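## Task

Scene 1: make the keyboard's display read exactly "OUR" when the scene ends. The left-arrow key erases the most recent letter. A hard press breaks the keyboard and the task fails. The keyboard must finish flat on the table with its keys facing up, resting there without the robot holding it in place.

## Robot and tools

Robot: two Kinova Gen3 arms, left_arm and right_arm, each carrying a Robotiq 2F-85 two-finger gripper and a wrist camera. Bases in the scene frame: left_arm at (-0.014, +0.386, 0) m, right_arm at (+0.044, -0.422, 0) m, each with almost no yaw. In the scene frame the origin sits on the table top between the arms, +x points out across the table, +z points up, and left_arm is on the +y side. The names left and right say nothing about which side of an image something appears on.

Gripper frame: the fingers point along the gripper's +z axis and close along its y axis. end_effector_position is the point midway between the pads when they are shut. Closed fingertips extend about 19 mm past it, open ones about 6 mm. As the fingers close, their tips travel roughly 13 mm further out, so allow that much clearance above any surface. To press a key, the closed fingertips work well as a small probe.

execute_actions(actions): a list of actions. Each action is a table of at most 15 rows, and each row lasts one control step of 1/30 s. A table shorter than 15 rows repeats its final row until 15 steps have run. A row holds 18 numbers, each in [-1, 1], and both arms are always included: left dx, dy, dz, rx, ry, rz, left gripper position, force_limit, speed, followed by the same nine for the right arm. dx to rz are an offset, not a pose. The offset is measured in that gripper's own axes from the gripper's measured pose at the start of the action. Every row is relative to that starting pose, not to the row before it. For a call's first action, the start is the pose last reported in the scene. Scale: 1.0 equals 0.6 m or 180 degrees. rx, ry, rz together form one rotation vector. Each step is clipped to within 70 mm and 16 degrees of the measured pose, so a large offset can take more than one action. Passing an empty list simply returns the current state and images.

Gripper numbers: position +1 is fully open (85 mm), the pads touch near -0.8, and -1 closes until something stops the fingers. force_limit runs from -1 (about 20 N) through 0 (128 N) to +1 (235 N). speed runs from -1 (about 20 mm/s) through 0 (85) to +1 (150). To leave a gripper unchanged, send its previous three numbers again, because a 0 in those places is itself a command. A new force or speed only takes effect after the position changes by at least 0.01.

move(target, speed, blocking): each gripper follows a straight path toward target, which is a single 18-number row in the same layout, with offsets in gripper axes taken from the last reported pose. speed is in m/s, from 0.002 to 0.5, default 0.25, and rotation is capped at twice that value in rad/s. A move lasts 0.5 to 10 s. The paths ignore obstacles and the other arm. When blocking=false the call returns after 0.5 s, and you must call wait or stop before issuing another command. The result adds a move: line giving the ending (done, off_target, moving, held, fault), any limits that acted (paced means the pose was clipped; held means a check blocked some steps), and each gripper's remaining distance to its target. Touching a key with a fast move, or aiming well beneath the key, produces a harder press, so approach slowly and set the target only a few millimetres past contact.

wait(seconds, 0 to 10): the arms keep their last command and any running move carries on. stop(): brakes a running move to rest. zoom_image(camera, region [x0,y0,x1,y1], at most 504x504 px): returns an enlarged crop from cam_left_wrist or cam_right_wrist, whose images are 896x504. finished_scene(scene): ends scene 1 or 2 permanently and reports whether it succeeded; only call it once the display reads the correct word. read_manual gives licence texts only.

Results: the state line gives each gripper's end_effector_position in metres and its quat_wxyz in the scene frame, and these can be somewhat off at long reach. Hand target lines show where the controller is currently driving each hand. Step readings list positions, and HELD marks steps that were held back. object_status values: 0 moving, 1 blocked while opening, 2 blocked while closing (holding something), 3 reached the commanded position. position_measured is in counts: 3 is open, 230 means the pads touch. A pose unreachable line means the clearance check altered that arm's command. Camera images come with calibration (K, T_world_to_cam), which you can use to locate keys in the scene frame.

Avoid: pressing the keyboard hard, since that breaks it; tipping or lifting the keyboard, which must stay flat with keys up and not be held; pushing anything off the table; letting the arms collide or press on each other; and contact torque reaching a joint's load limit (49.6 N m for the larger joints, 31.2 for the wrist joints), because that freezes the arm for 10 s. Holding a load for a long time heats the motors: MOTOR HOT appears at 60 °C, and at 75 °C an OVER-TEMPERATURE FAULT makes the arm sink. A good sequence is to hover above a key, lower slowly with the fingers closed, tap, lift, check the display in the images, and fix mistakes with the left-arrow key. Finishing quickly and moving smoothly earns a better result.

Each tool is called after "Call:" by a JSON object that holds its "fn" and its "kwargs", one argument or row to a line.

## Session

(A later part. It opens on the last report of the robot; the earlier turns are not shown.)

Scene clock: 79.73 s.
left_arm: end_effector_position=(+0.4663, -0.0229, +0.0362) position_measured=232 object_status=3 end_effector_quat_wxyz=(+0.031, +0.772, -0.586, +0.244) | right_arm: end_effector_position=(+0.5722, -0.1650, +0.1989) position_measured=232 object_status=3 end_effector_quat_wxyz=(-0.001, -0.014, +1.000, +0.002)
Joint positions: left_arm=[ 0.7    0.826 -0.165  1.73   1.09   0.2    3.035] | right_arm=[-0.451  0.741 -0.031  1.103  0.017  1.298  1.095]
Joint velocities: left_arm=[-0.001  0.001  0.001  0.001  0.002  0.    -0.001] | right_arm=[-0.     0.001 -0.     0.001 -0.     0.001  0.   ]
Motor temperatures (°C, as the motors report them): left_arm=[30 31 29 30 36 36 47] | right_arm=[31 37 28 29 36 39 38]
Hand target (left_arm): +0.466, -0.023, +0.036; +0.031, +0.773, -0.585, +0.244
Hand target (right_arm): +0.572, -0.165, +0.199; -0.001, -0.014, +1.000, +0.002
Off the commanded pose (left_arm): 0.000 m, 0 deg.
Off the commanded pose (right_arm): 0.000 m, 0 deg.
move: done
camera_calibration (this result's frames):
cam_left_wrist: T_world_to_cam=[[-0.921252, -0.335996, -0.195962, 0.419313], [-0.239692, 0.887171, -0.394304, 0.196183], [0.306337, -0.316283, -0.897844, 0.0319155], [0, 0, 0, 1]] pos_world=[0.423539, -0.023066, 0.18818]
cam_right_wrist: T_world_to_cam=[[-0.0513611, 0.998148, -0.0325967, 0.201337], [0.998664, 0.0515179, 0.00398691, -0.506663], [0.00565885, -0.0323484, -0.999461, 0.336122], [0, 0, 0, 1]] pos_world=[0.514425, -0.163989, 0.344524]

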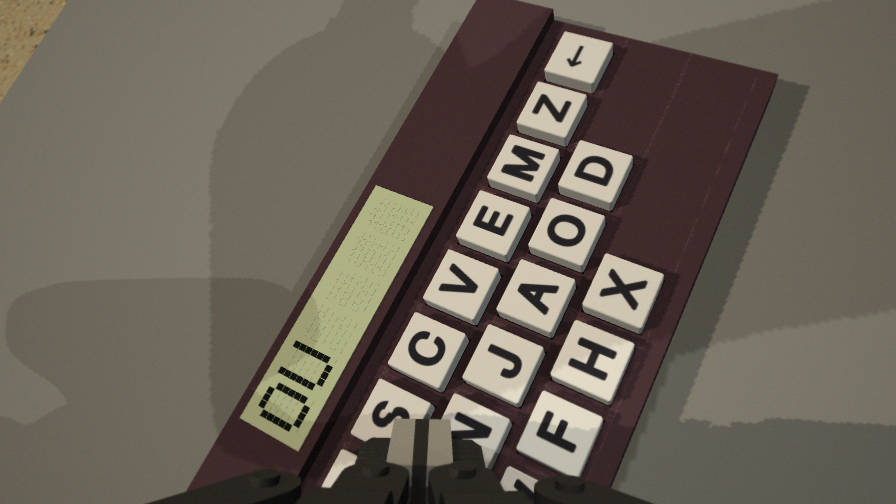

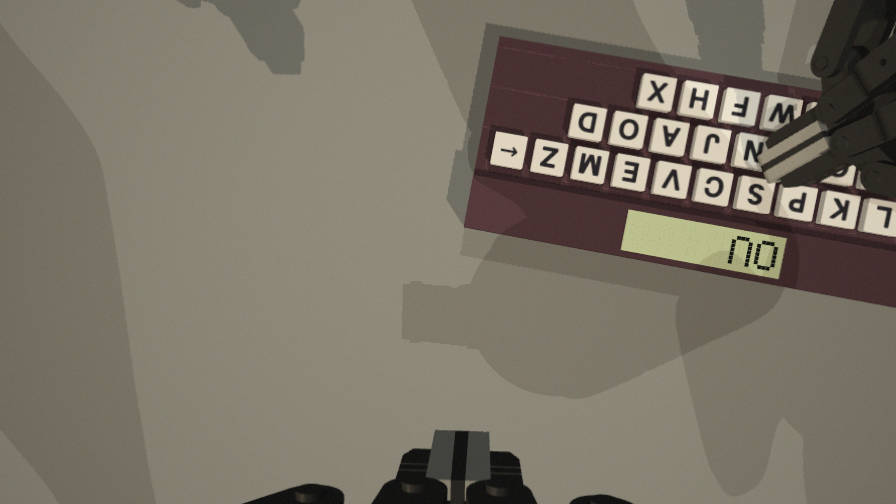

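Call:
{"fn": "move", "kwargs": {
  "target": [0.0089,-0.0052,-0.019,0,0,0,-1,0,0,0,0,0,0,0,0,-1,0,0],
  "speed": 0.05
}}

Call:
{"fn": "move", "kwargs": {
  "target": [-0.0838,-0.0705,-0.0202,0,0,0,-1,0,0,0,0,0,0,0,0,-1,0,0],
  "speed": 0.08
}}

Call:
{"fn": "move", "kwargs": {
  "target": [-0.0048,0.0028,0.0103,0,0,0,-1,0,0,0,0,0,0,0,0,-1,0,0],
  "speed": 0.015
}}

Scene clock: 87.00 s.
left_arm: end_effector_position=(+0.4665, -0.0226, +0.0490) position_measured=232 object_status=3 end_effector_quat_wxyz=(+0.031, +0.773, -0.585, +0.244) | right_arm: end_effector_position=(+0.5722, -0.1650, +0.1989) position_measured=232 object_status=3 end_effector_quat_wxyz=(-0.001, -0.014, +1.000, +0.002)
Joint positions: left_arm=[ 0.735  0.805 -0.221  1.725  1.061  0.245  3.082] | right_arm=[-0.451  0.741 -0.031  1.103  0.017  1.298  1.095]
Joint velocities: left_arm=[ 0.004 -0.001  0.001 -0.    -0.003  0.     0.001] | right_arm=[ 0.    -0.001 -0.    -0.     0.     0.     0.   ]
Motor temperatures (°C, as the motors report them): left_arm=[30 31 29 30 36 36 47] | right_arm=[31 37 28 29 36 39 38]
Hand target (left_arm): +0.466, -0.023, +0.049; +0.031, +0.772, -0.586, +0.244
Hand target (right_arm): +0.572, -0.165, +0.199; -0.001, -0.014, +1.000, +0.002
Off the commanded pose (left_arm): 0.000 m, 0 deg.
Off the commanded pose (right_arm): 0.000 m, 0 deg.
move: done
camera_calibration (this result's frames):
cam_left_wrist: T_world_to_cam=[[-0.921043, -0.336536, -0.196018, 0.422062], [-0.240237, 0.887081, -0.394174, 0.201271], [0.306538, -0.31596, -0.897888, 0.0434194], [0, 0, 0, 1]] pos_world=[0.423781, -0.0227863, 0.201054]
cam_right_wrist: T_world_to_cam=[[-0.051361, 0.998148, -0.0325962, 0.201336], [0.998664, 0.0515178, 0.00398841, -0.506665], [0.0056603, -0.0323478, -0.999461, 0.336121], [0, 0, 0, 1]] pos_world=[0.514426, -0.163988, 0.344523]

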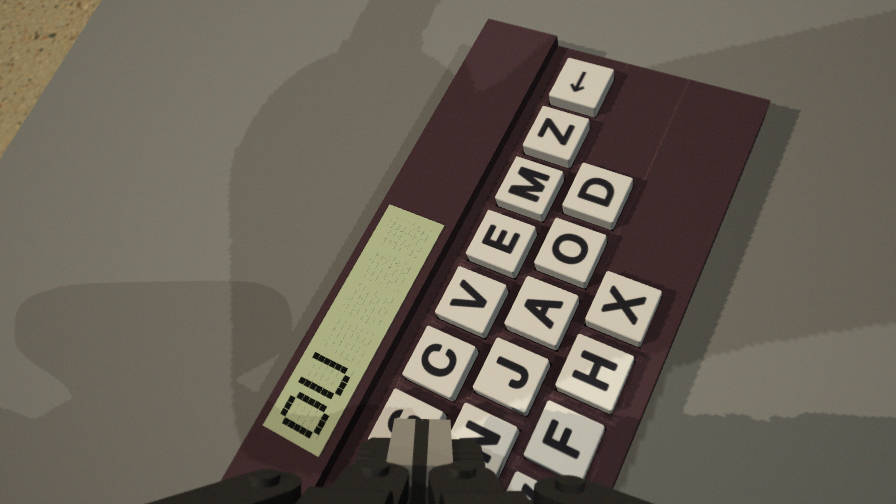

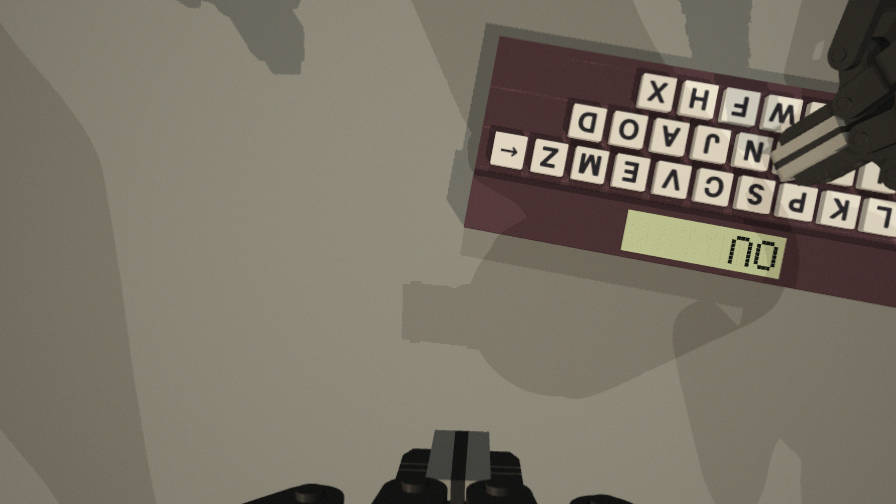

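Scene clock: 88.13 s.
left_arm: end_effector_position=(+0.4911, +0.0384, +0.0492) position_measured=232 object_status=3 end_effector_quat_wxyz=(+0.031, +0.772, -0.586, +0.244) | right_arm: end_effector_position=(+0.5722, -0.1650, +0.1989) position_measured=232 object_status=3 end_effector_quat_wxyz=(-0.001, -0.014, +1.000, +0.002)
Joint positions: left_arm=[ 0.517  0.776 -0.093  1.784  1.102  0.217  2.875] | right_arm=[-0.451  0.741 -0.031  1.103  0.017  1.298  1.095]
Joint velocities: left_arm=[-0.011 -0.001 -0.002  0.001  0.005 -0.001 -0.006] | right_arm=[ 0.    -0.001 -0.    -0.001 -0.    -0.    -0.001]
Motor temperatures (°C, as the motors report them): left_arm=[30 31 29 30 36 36 47] | right_arm=[31 37 28 29 36 39 38]
Hand target (left_arm): +0.492, +0.039, +0.049; +0.031, +0.773, -0.585, +0.244
Hand target (right_arm): +0.572, -0.165, +0.199; -0.001, -0.014, +1.000, +0.002
Off the commanded pose (left_arm): 0.001 m, 0 deg.
Off the commanded pose (right_arm): 0.000 m, 0 deg.
move: done
camera_calibration (this result's frames):
cam_left_wrist: T_world_to_cam=[[-0.921604, -0.335265, -0.19556, 0.465439], [-0.239, 0.887194, -0.394673, 0.152574], [0.30582, -0.316993, -0.897769, 0.0556895], [0, 0, 0, 1]] pos_world=[0.448384, 0.0383357, 0.201234]
cam_right_wrist: T_world_to_cam=[[-0.0513609, 0.998148, -0.0325953, 0.201335], [0.998664, 0.0515177, 0.00399025, -0.506666], [0.0056621, -0.0323468, -0.999461, 0.33612], [0, 0, 0, 1]] pos_world=[0.514427, -0.163988, 0.344523]

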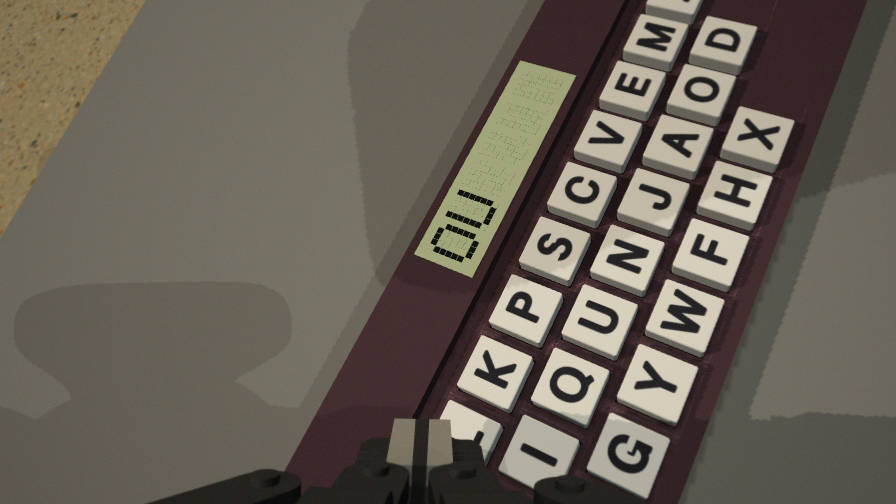

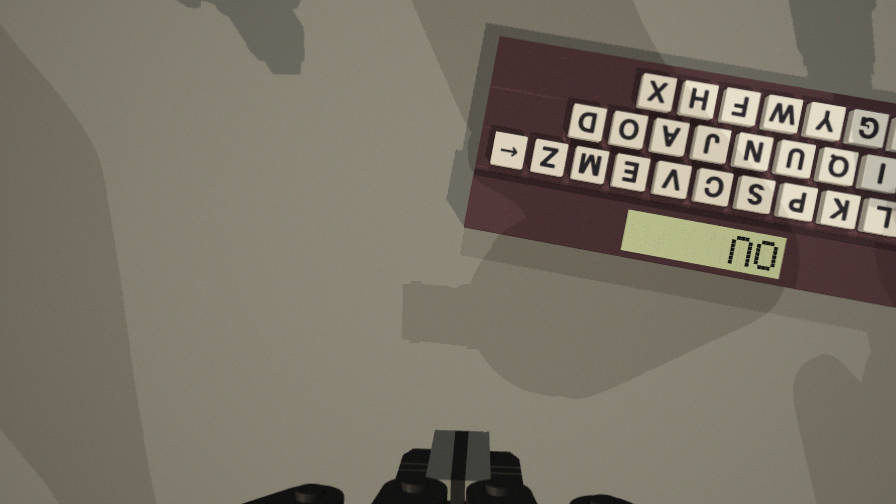

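Scene clock: 88.83 s.
left_arm: end_effector_position=(+0.4910, +0.0381, +0.0423) position_measured=232 object_status=3 end_effector_quat_wxyz=(+0.031, +0.772, -0.586, +0.244) | right_arm: end_effector_position=(+0.5722, -0.1650, +0.1989) position_measured=232 object_status=3 end_effector_quat_wxyz=(-0.001, -0.014, +1.000, +0.002)
Joint positions: left_arm=[ 0.495  0.789 -0.058  1.787  1.121  0.19   2.845] | right_arm=[-0.451  0.741 -0.031  1.103  0.017  1.298  1.095]
Joint velocities: left_arm=[-0.004  0.001 -0.002 -0.001  0.002 -0.    -0.001] | right_arm=[ 0.    -0.     0.     0.     0.    -0.     0.001]
Motor temperatures (°C, as the motors report them): left_arm=[30 31 29 30 36 36 47] | right_arm=[31 37 28 29 36 39 38]
Hand target (left_arm): +0.491, +0.038, +0.042; +0.031, +0.772, -0.586, +0.244
Hand target (right_arm): +0.572, -0.165, +0.199; -0.001, -0.014, +1.000, +0.002
Off the commanded pose (left_arm): 0.000 m, 0 deg.
Off the commanded pose (right_arm): 0.000 m, 0 deg.
move: done
camera_calibration (this result's frames):
cam_left_wrist: T_world_to_cam=[[-0.921744, -0.334879, -0.195559, 0.463936], [-0.23859, 0.887253, -0.394788, 0.14984], [0.305716, -0.317235, -0.897719, 0.0494749], [0, 0, 0, 1]] pos_world=[0.448256, 0.0381122, 0.194296]
cam_right_wrist: T_world_to_cam=[[-0.0513607, 0.998148, -0.0325948, 0.201335], [0.998664, 0.0515176, 0.00399174, -0.506668], [0.00566355, -0.0323462, -0.999461, 0.336118], [0, 0, 0, 1]] pos_world=[0.514428, -0.163987, 0.344522]

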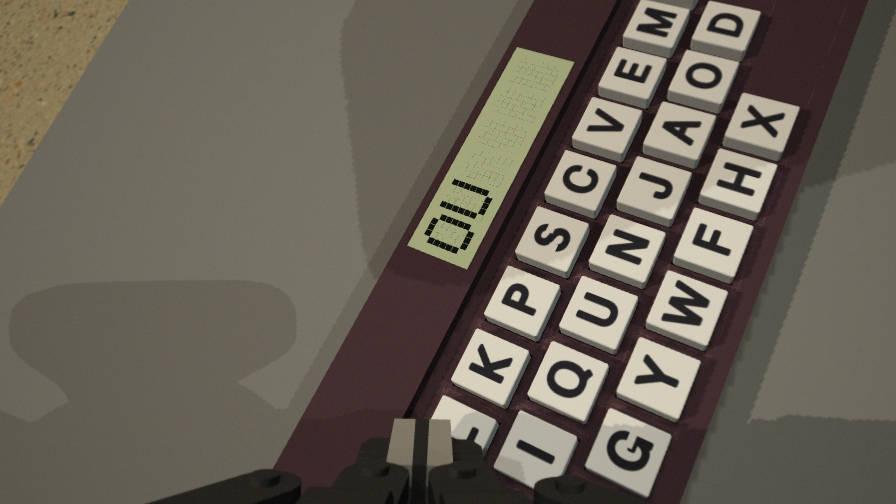

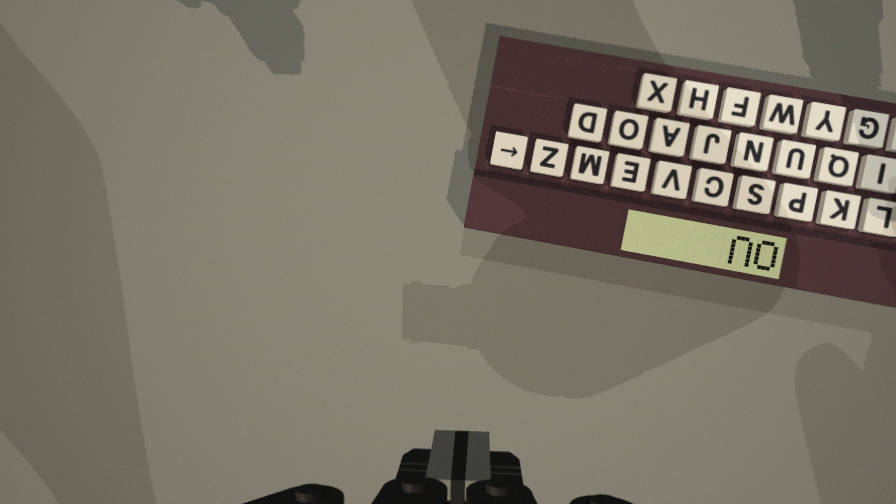

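(+1.5,0,-3) mm.

Call:
{"fn": "move", "kwargs": {
  "target": [-0.0016,-0.0011,0.0053,0,0,0,-1,0,0,0,0,0,0,0,0,-1,0,0],
  "speed": 0.01
}}

Scene clock: 101.67 s.
left_arm: end_effector_position=(+0.4925, +0.0381, +0.0393) position_measured=232 object_status=3 end_effector_quat_wxyz=(+0.031, +0.772, -0.586, +0.244) | right_arm: end_effector_position=(+0.5722, -0.1650, +0.1989) position_measured=232 object_status=3 end_effector_quat_wxyz=(-0.001, -0.014, +1.000, +0.002)
Joint positions: left_arm=[ 0.487  0.797 -0.049  1.783  1.125  0.184  2.836] | right_arm=[-0.451  0.741 -0.031  1.103  0.017  1.298  1.095]
Joint velocities: left_arm=[-0.     0.002 -0.002 -0.     0.002  0.    -0.001] | right_arm=[ 0.     0.    -0.    -0.     0.     0.002 -0.001]
Motor temperatures (°C, as the motors report them): left_arm=[30 32 29 30 36 36 47] | right_arm=[31 37 28 29 36 39 38]
Hand target (left_arm): +0.493, +0.038, +0.039; +0.031, +0.772, -0.586, +0.244
Hand target (right_arm): +0.572, -0.165, +0.199; -0.001, -0.014, +1.000, +0.002
Off the commanded pose (left_arm): 0.000 m, 0 deg.
Off the commanded pose (right_arm): 0.000 m, 0 deg.
move: done
camera_calibration (this result's frames):
cam_left_wrist: T_world_to_cam=[[-0.921776, -0.33478, -0.195581, 0.464705], [-0.238465, 0.887258, -0.394851, 0.149027], [0.305719, -0.317325, -0.897686, 0.0463215], [0, 0, 0, 1]] pos_world=[0.44973, 0.0380476, 0.191313]
cam_right_wrist: T_world_to_cam=[[-0.0513604, 0.998148, -0.0325942, 0.201334], [0.998664, 0.0515174, 0.0039934, -0.506669], [0.00566517, -0.0323456, -0.999461, 0.336117], [0, 0, 0, 1]] pos_world=[0.514429, -0.163987, 0.344521]

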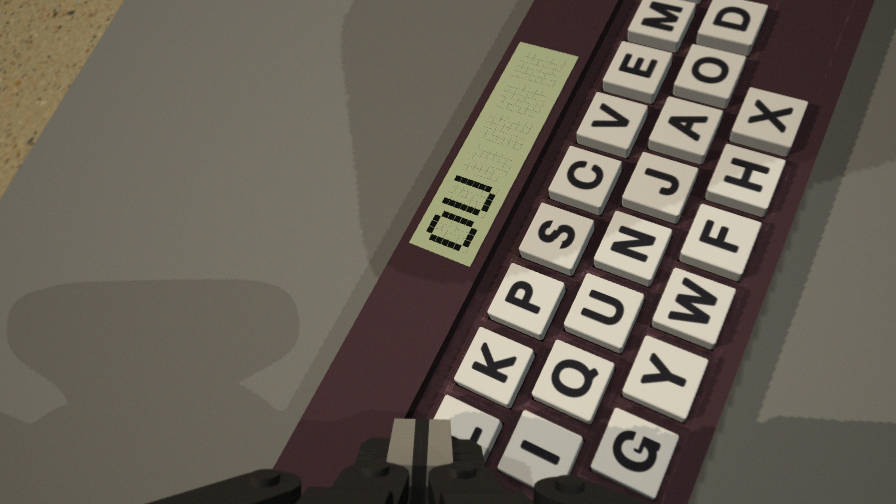

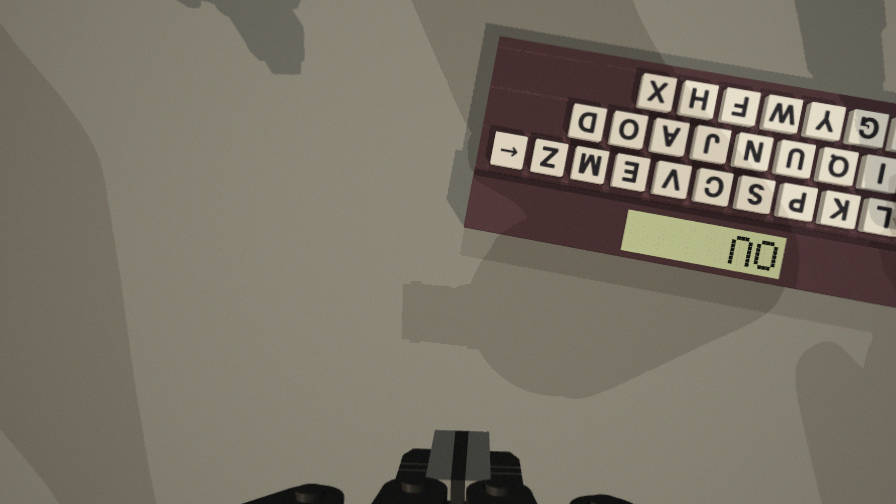

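Call:
{"fn": "move", "kwargs": {
  "target": [-0.0019,0.0011,0.0041,0,0,0,-1,0,0,0,0,0,0,0,0,-1,0,0],
  "speed": 0.01
}}

Scene clock: 105.20 s.
left_arm: end_effector_position=(+0.4926, +0.0379, +0.0368) position_measured=232 object_status=3 end_effector_quat_wxyz=(+0.031, +0.772, -0.586, +0.244) | right_arm: end_effector_position=(+0.5722, -0.1650, +0.1989) position_measured=232 object_status=3 end_effector_quat_wxyz=(-0.001, -0.014, +1.000, +0.002)
Joint positions: left_arm=[ 0.477  0.802 -0.034  1.784  1.132  0.173  2.824] | right_arm=[-0.451  0.741 -0.031  1.103  0.017  1.298  1.095]
Joint velocities: left_arm=[-0.001 -0.     0.002 -0.002  0.     0.    -0.001] | right_arm=[ 0.    -0.    -0.     0.     0.     0.001  0.   ]
Motor temperatures (°C, as the motors report them): left_arm=[30 32 29 30 36 36 47] | right_arm=[31 37 28 29 36 39 38]
Hand target (left_arm): +0.492, +0.038, +0.036; +0.031, +0.772, -0.586, +0.244
Hand target (right_arm): +0.572, -0.165, +0.199; -0.001, -0.014, +1.000, +0.002
Off the commanded pose (left_arm): 0.000 m, 0 deg.
Off the commanded pose (right_arm): 0.000 m, 0 deg.
move: done
camera_calibration (this result's frames):
cam_left_wrist: T_world_to_cam=[[-0.921722, -0.334745, -0.195893, 0.464259], [-0.238219, 0.887185, -0.395163, 0.148071], [0.306072, -0.317565, -0.897481, 0.0438049], [0, 0, 0, 1]] pos_world=[0.449784, 0.0379525, 0.188772]
cam_right_wrist: T_world_to_cam=[[-0.0513601, 0.998148, -0.0325935, 0.201333], [0.998664, 0.0515171, 0.00399499, -0.50667], [0.00566671, -0.0323448, -0.999461, 0.336116], [0, 0, 0, 1]] pos_world=[0.514429, -0.163987, 0.344521]

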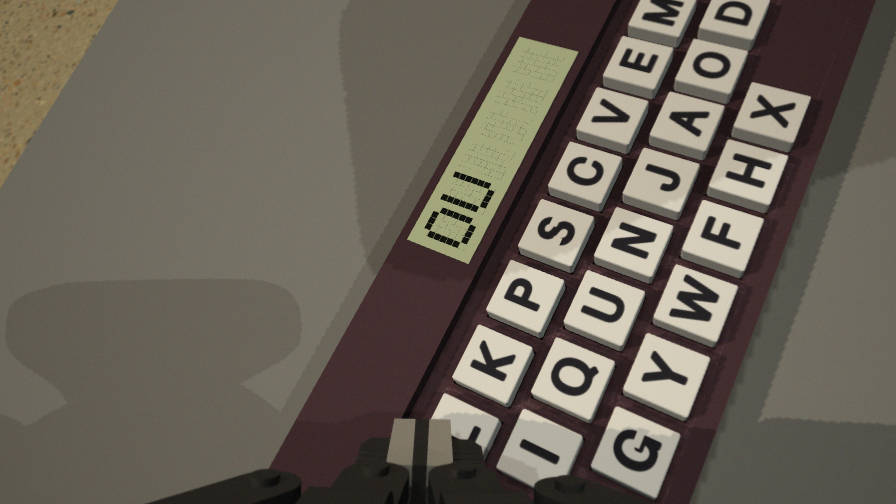

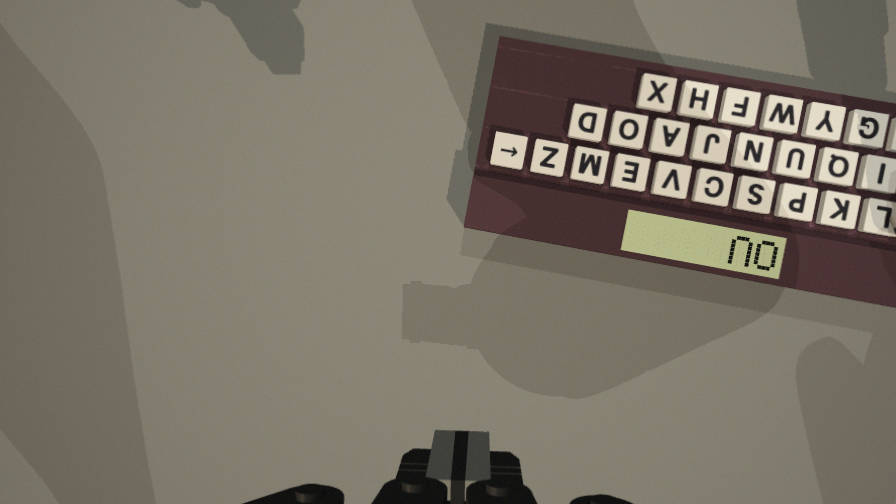

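Call:
{"fn": "move", "kwargs": {
  "target": [-0.001,0.0006,0.0022,0,0,0,-1,0,0,0,0,0,0,0,0,-1,0,0],
  "speed": 0.01
}}

Call:
{"fn": "move", "kwargs": {
  "target": [0.0089,-0.0052,-0.019,0,0,0,-1,0,0,0,0,0,0,0,0,-1,0,0],
  "speed": 0.05
}}

Scene clock: 109.90 s.
left_arm: end_effector_position=(+0.4928, +0.0378, +0.0357) position_measured=232 object_status=3 end_effector_quat_wxyz=(+0.031, +0.772, -0.586, +0.245) | right_arm: end_effector_position=(+0.5722, -0.1650, +0.1989) position_measured=232 object_status=3 end_effector_quat_wxyz=(-0.001, -0.014, +1.000, +0.002)
Joint positions: left_arm=[ 0.472  0.804 -0.025  1.784  1.136  0.166  2.817] | right_arm=[-0.451  0.741 -0.031  1.103  0.017  1.298  1.095]
Joint velocities: left_arm=[ 0.    -0.001  0.001 -0.001 -0.     0.001  0.001] | right_arm=[ 0.     0.001  0.001  0.001 -0.    -0.001  0.   ]
Motor temperatures (°C, as the motors report them): left_arm=[30 32 29 30 36 36 47] | right_arm=[31 37 28 29 36 39 38]
Hand target (left_arm): +0.493, +0.038, +0.035; +0.031, +0.772, -0.586, +0.244
Hand target (right_arm): +0.572, -0.165, +0.199; -0.001, -0.014, +1.000, +0.002
Off the commanded pose (left_arm): 0.000 m, 0 deg.
Off the commanded pose (right_arm): 0.000 m, 0 deg.
move: done
camera_calibration (this result's frames):
cam_left_wrist: T_world_to_cam=[[-0.9216, -0.334811, -0.196353, 0.464136], [-0.237975, 0.887054, -0.395605, 0.147691], [0.306629, -0.317863, -0.897186, 0.042448], [0, 0, 0, 1]] pos_world=[0.449879, 0.0378806, 0.187646]
cam_right_wrist: T_world_to_cam=[[-0.0513599, 0.998148, -0.0325929, 0.201333], [0.998664, 0.051517, 0.00399663, -0.506672], [0.00566832, -0.0323441, -0.999461, 0.336114], [0, 0, 0, 1]] pos_world=[0.51443, -0.163986, 0.34452]

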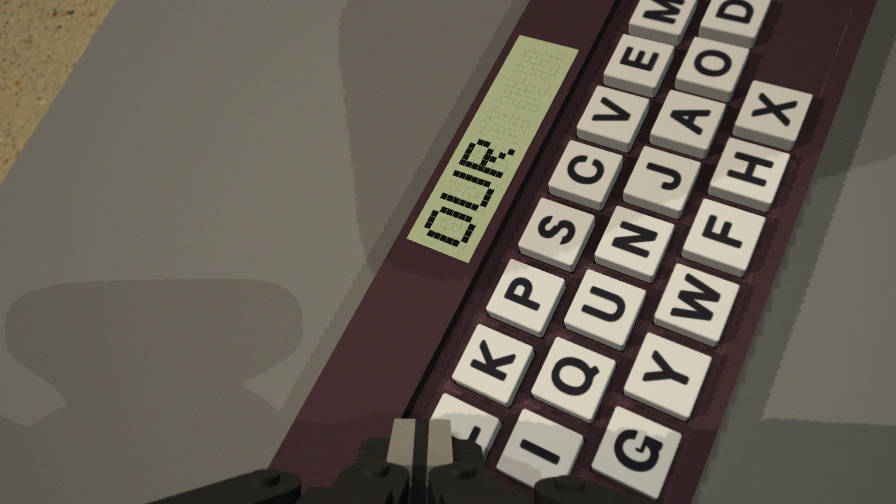

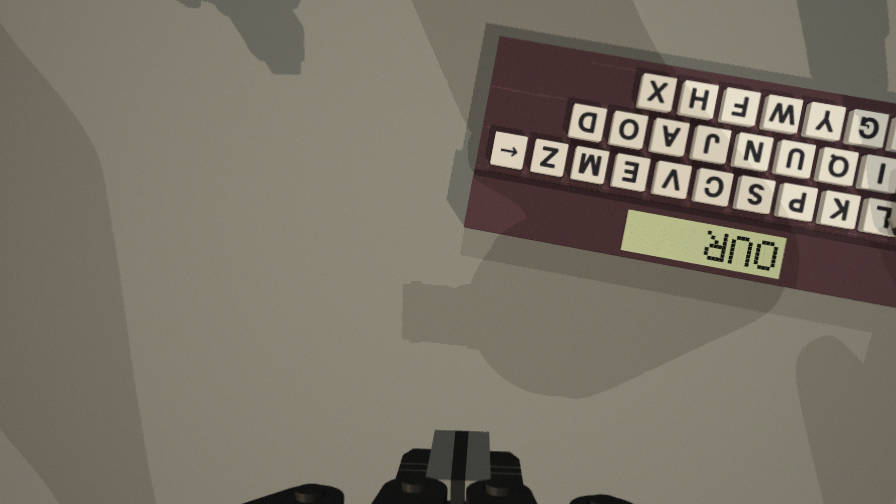

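Scene clock: 110.60 s.
left_arm: end_effector_position=(+0.4930, +0.0383, +0.0485) position_measured=232 object_status=3 end_effector_quat_wxyz=(+0.031, +0.772, -0.586, +0.244) | right_arm: end_effector_position=(+0.5722, -0.1650, +0.1989) position_measured=232 object_status=3 end_effector_quat_wxyz=(-0.001, -0.014, +1.000, +0.002)
Joint positions: left_arm=[ 0.515  0.779 -0.092  1.779  1.102  0.217  2.874] | right_arm=[-0.451  0.741 -0.031  1.103  0.017  1.298  1.095]
Joint velocities: left_arm=[ 0.006 -0.002  0.002  0.    -0.003  0.001  0.002] | right_arm=[ 0.     0.001  0.001 -0.001 -0.001 -0.003  0.001]
Motor temperatures (°C, as the motors report them): left_arm=[30 32 29 30 36 36 47] | right_arm=[31 37 28 29 36 39 38]
Hand target (left_arm): +0.493, +0.038, +0.049; +0.031, +0.772, -0.586, +0.245
Hand target (right_arm): +0.572, -0.165, +0.199; -0.001, -0.014, +1.000, +0.002
Off the commanded pose (left_arm): 0.000 m, 0 deg.
Off the commanded pose (right_arm): 0.000 m, 0 deg.
move: done
camera_calibration (this result's frames):
cam_left_wrist: T_world_to_cam=[[-0.921344, -0.335509, -0.196363, 0.466925], [-0.238709, 0.886943, -0.39541, 0.152771], [0.306827, -0.317435, -0.897269, 0.0539157], [0, 0, 0, 1]] pos_world=[0.450123, 0.0382732, 0.200471]
cam_right_wrist: T_world_to_cam=[[-0.0513596, 0.998148, -0.0325922, 0.201332], [0.998664, 0.0515167, 0.00399821, -0.506673], [0.00566985, -0.0323433, -0.999461, 0.336113], [0, 0, 0, 1]] pos_world=[0.514431, -0.163986, 0.344519]

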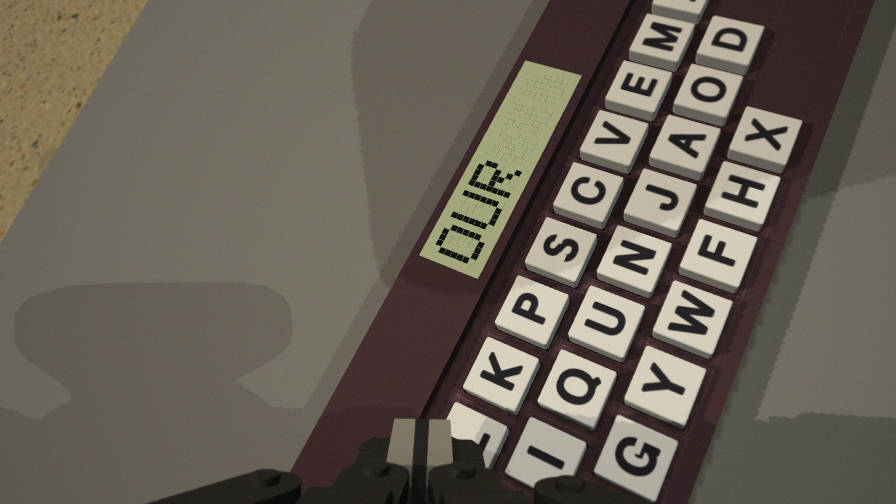

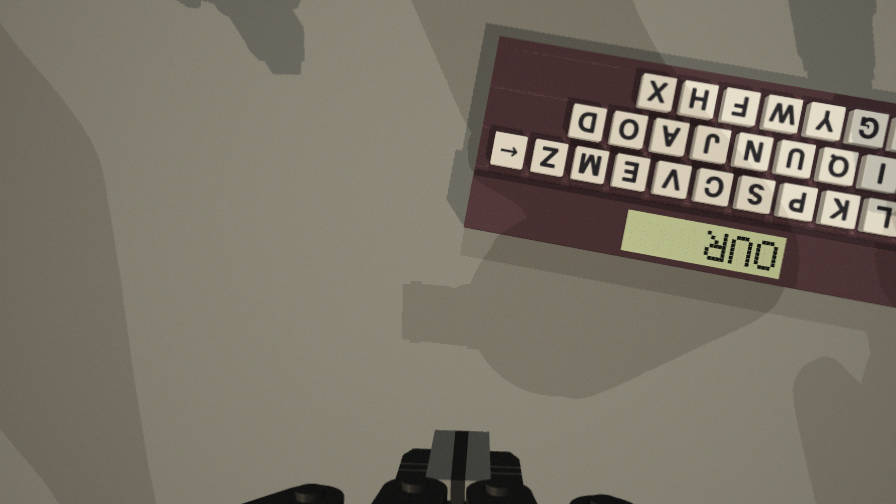

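Call:
{"fn": "finished_scene", "kwargs": {
  "scene": 1
}}

The scene is finished: the task was done.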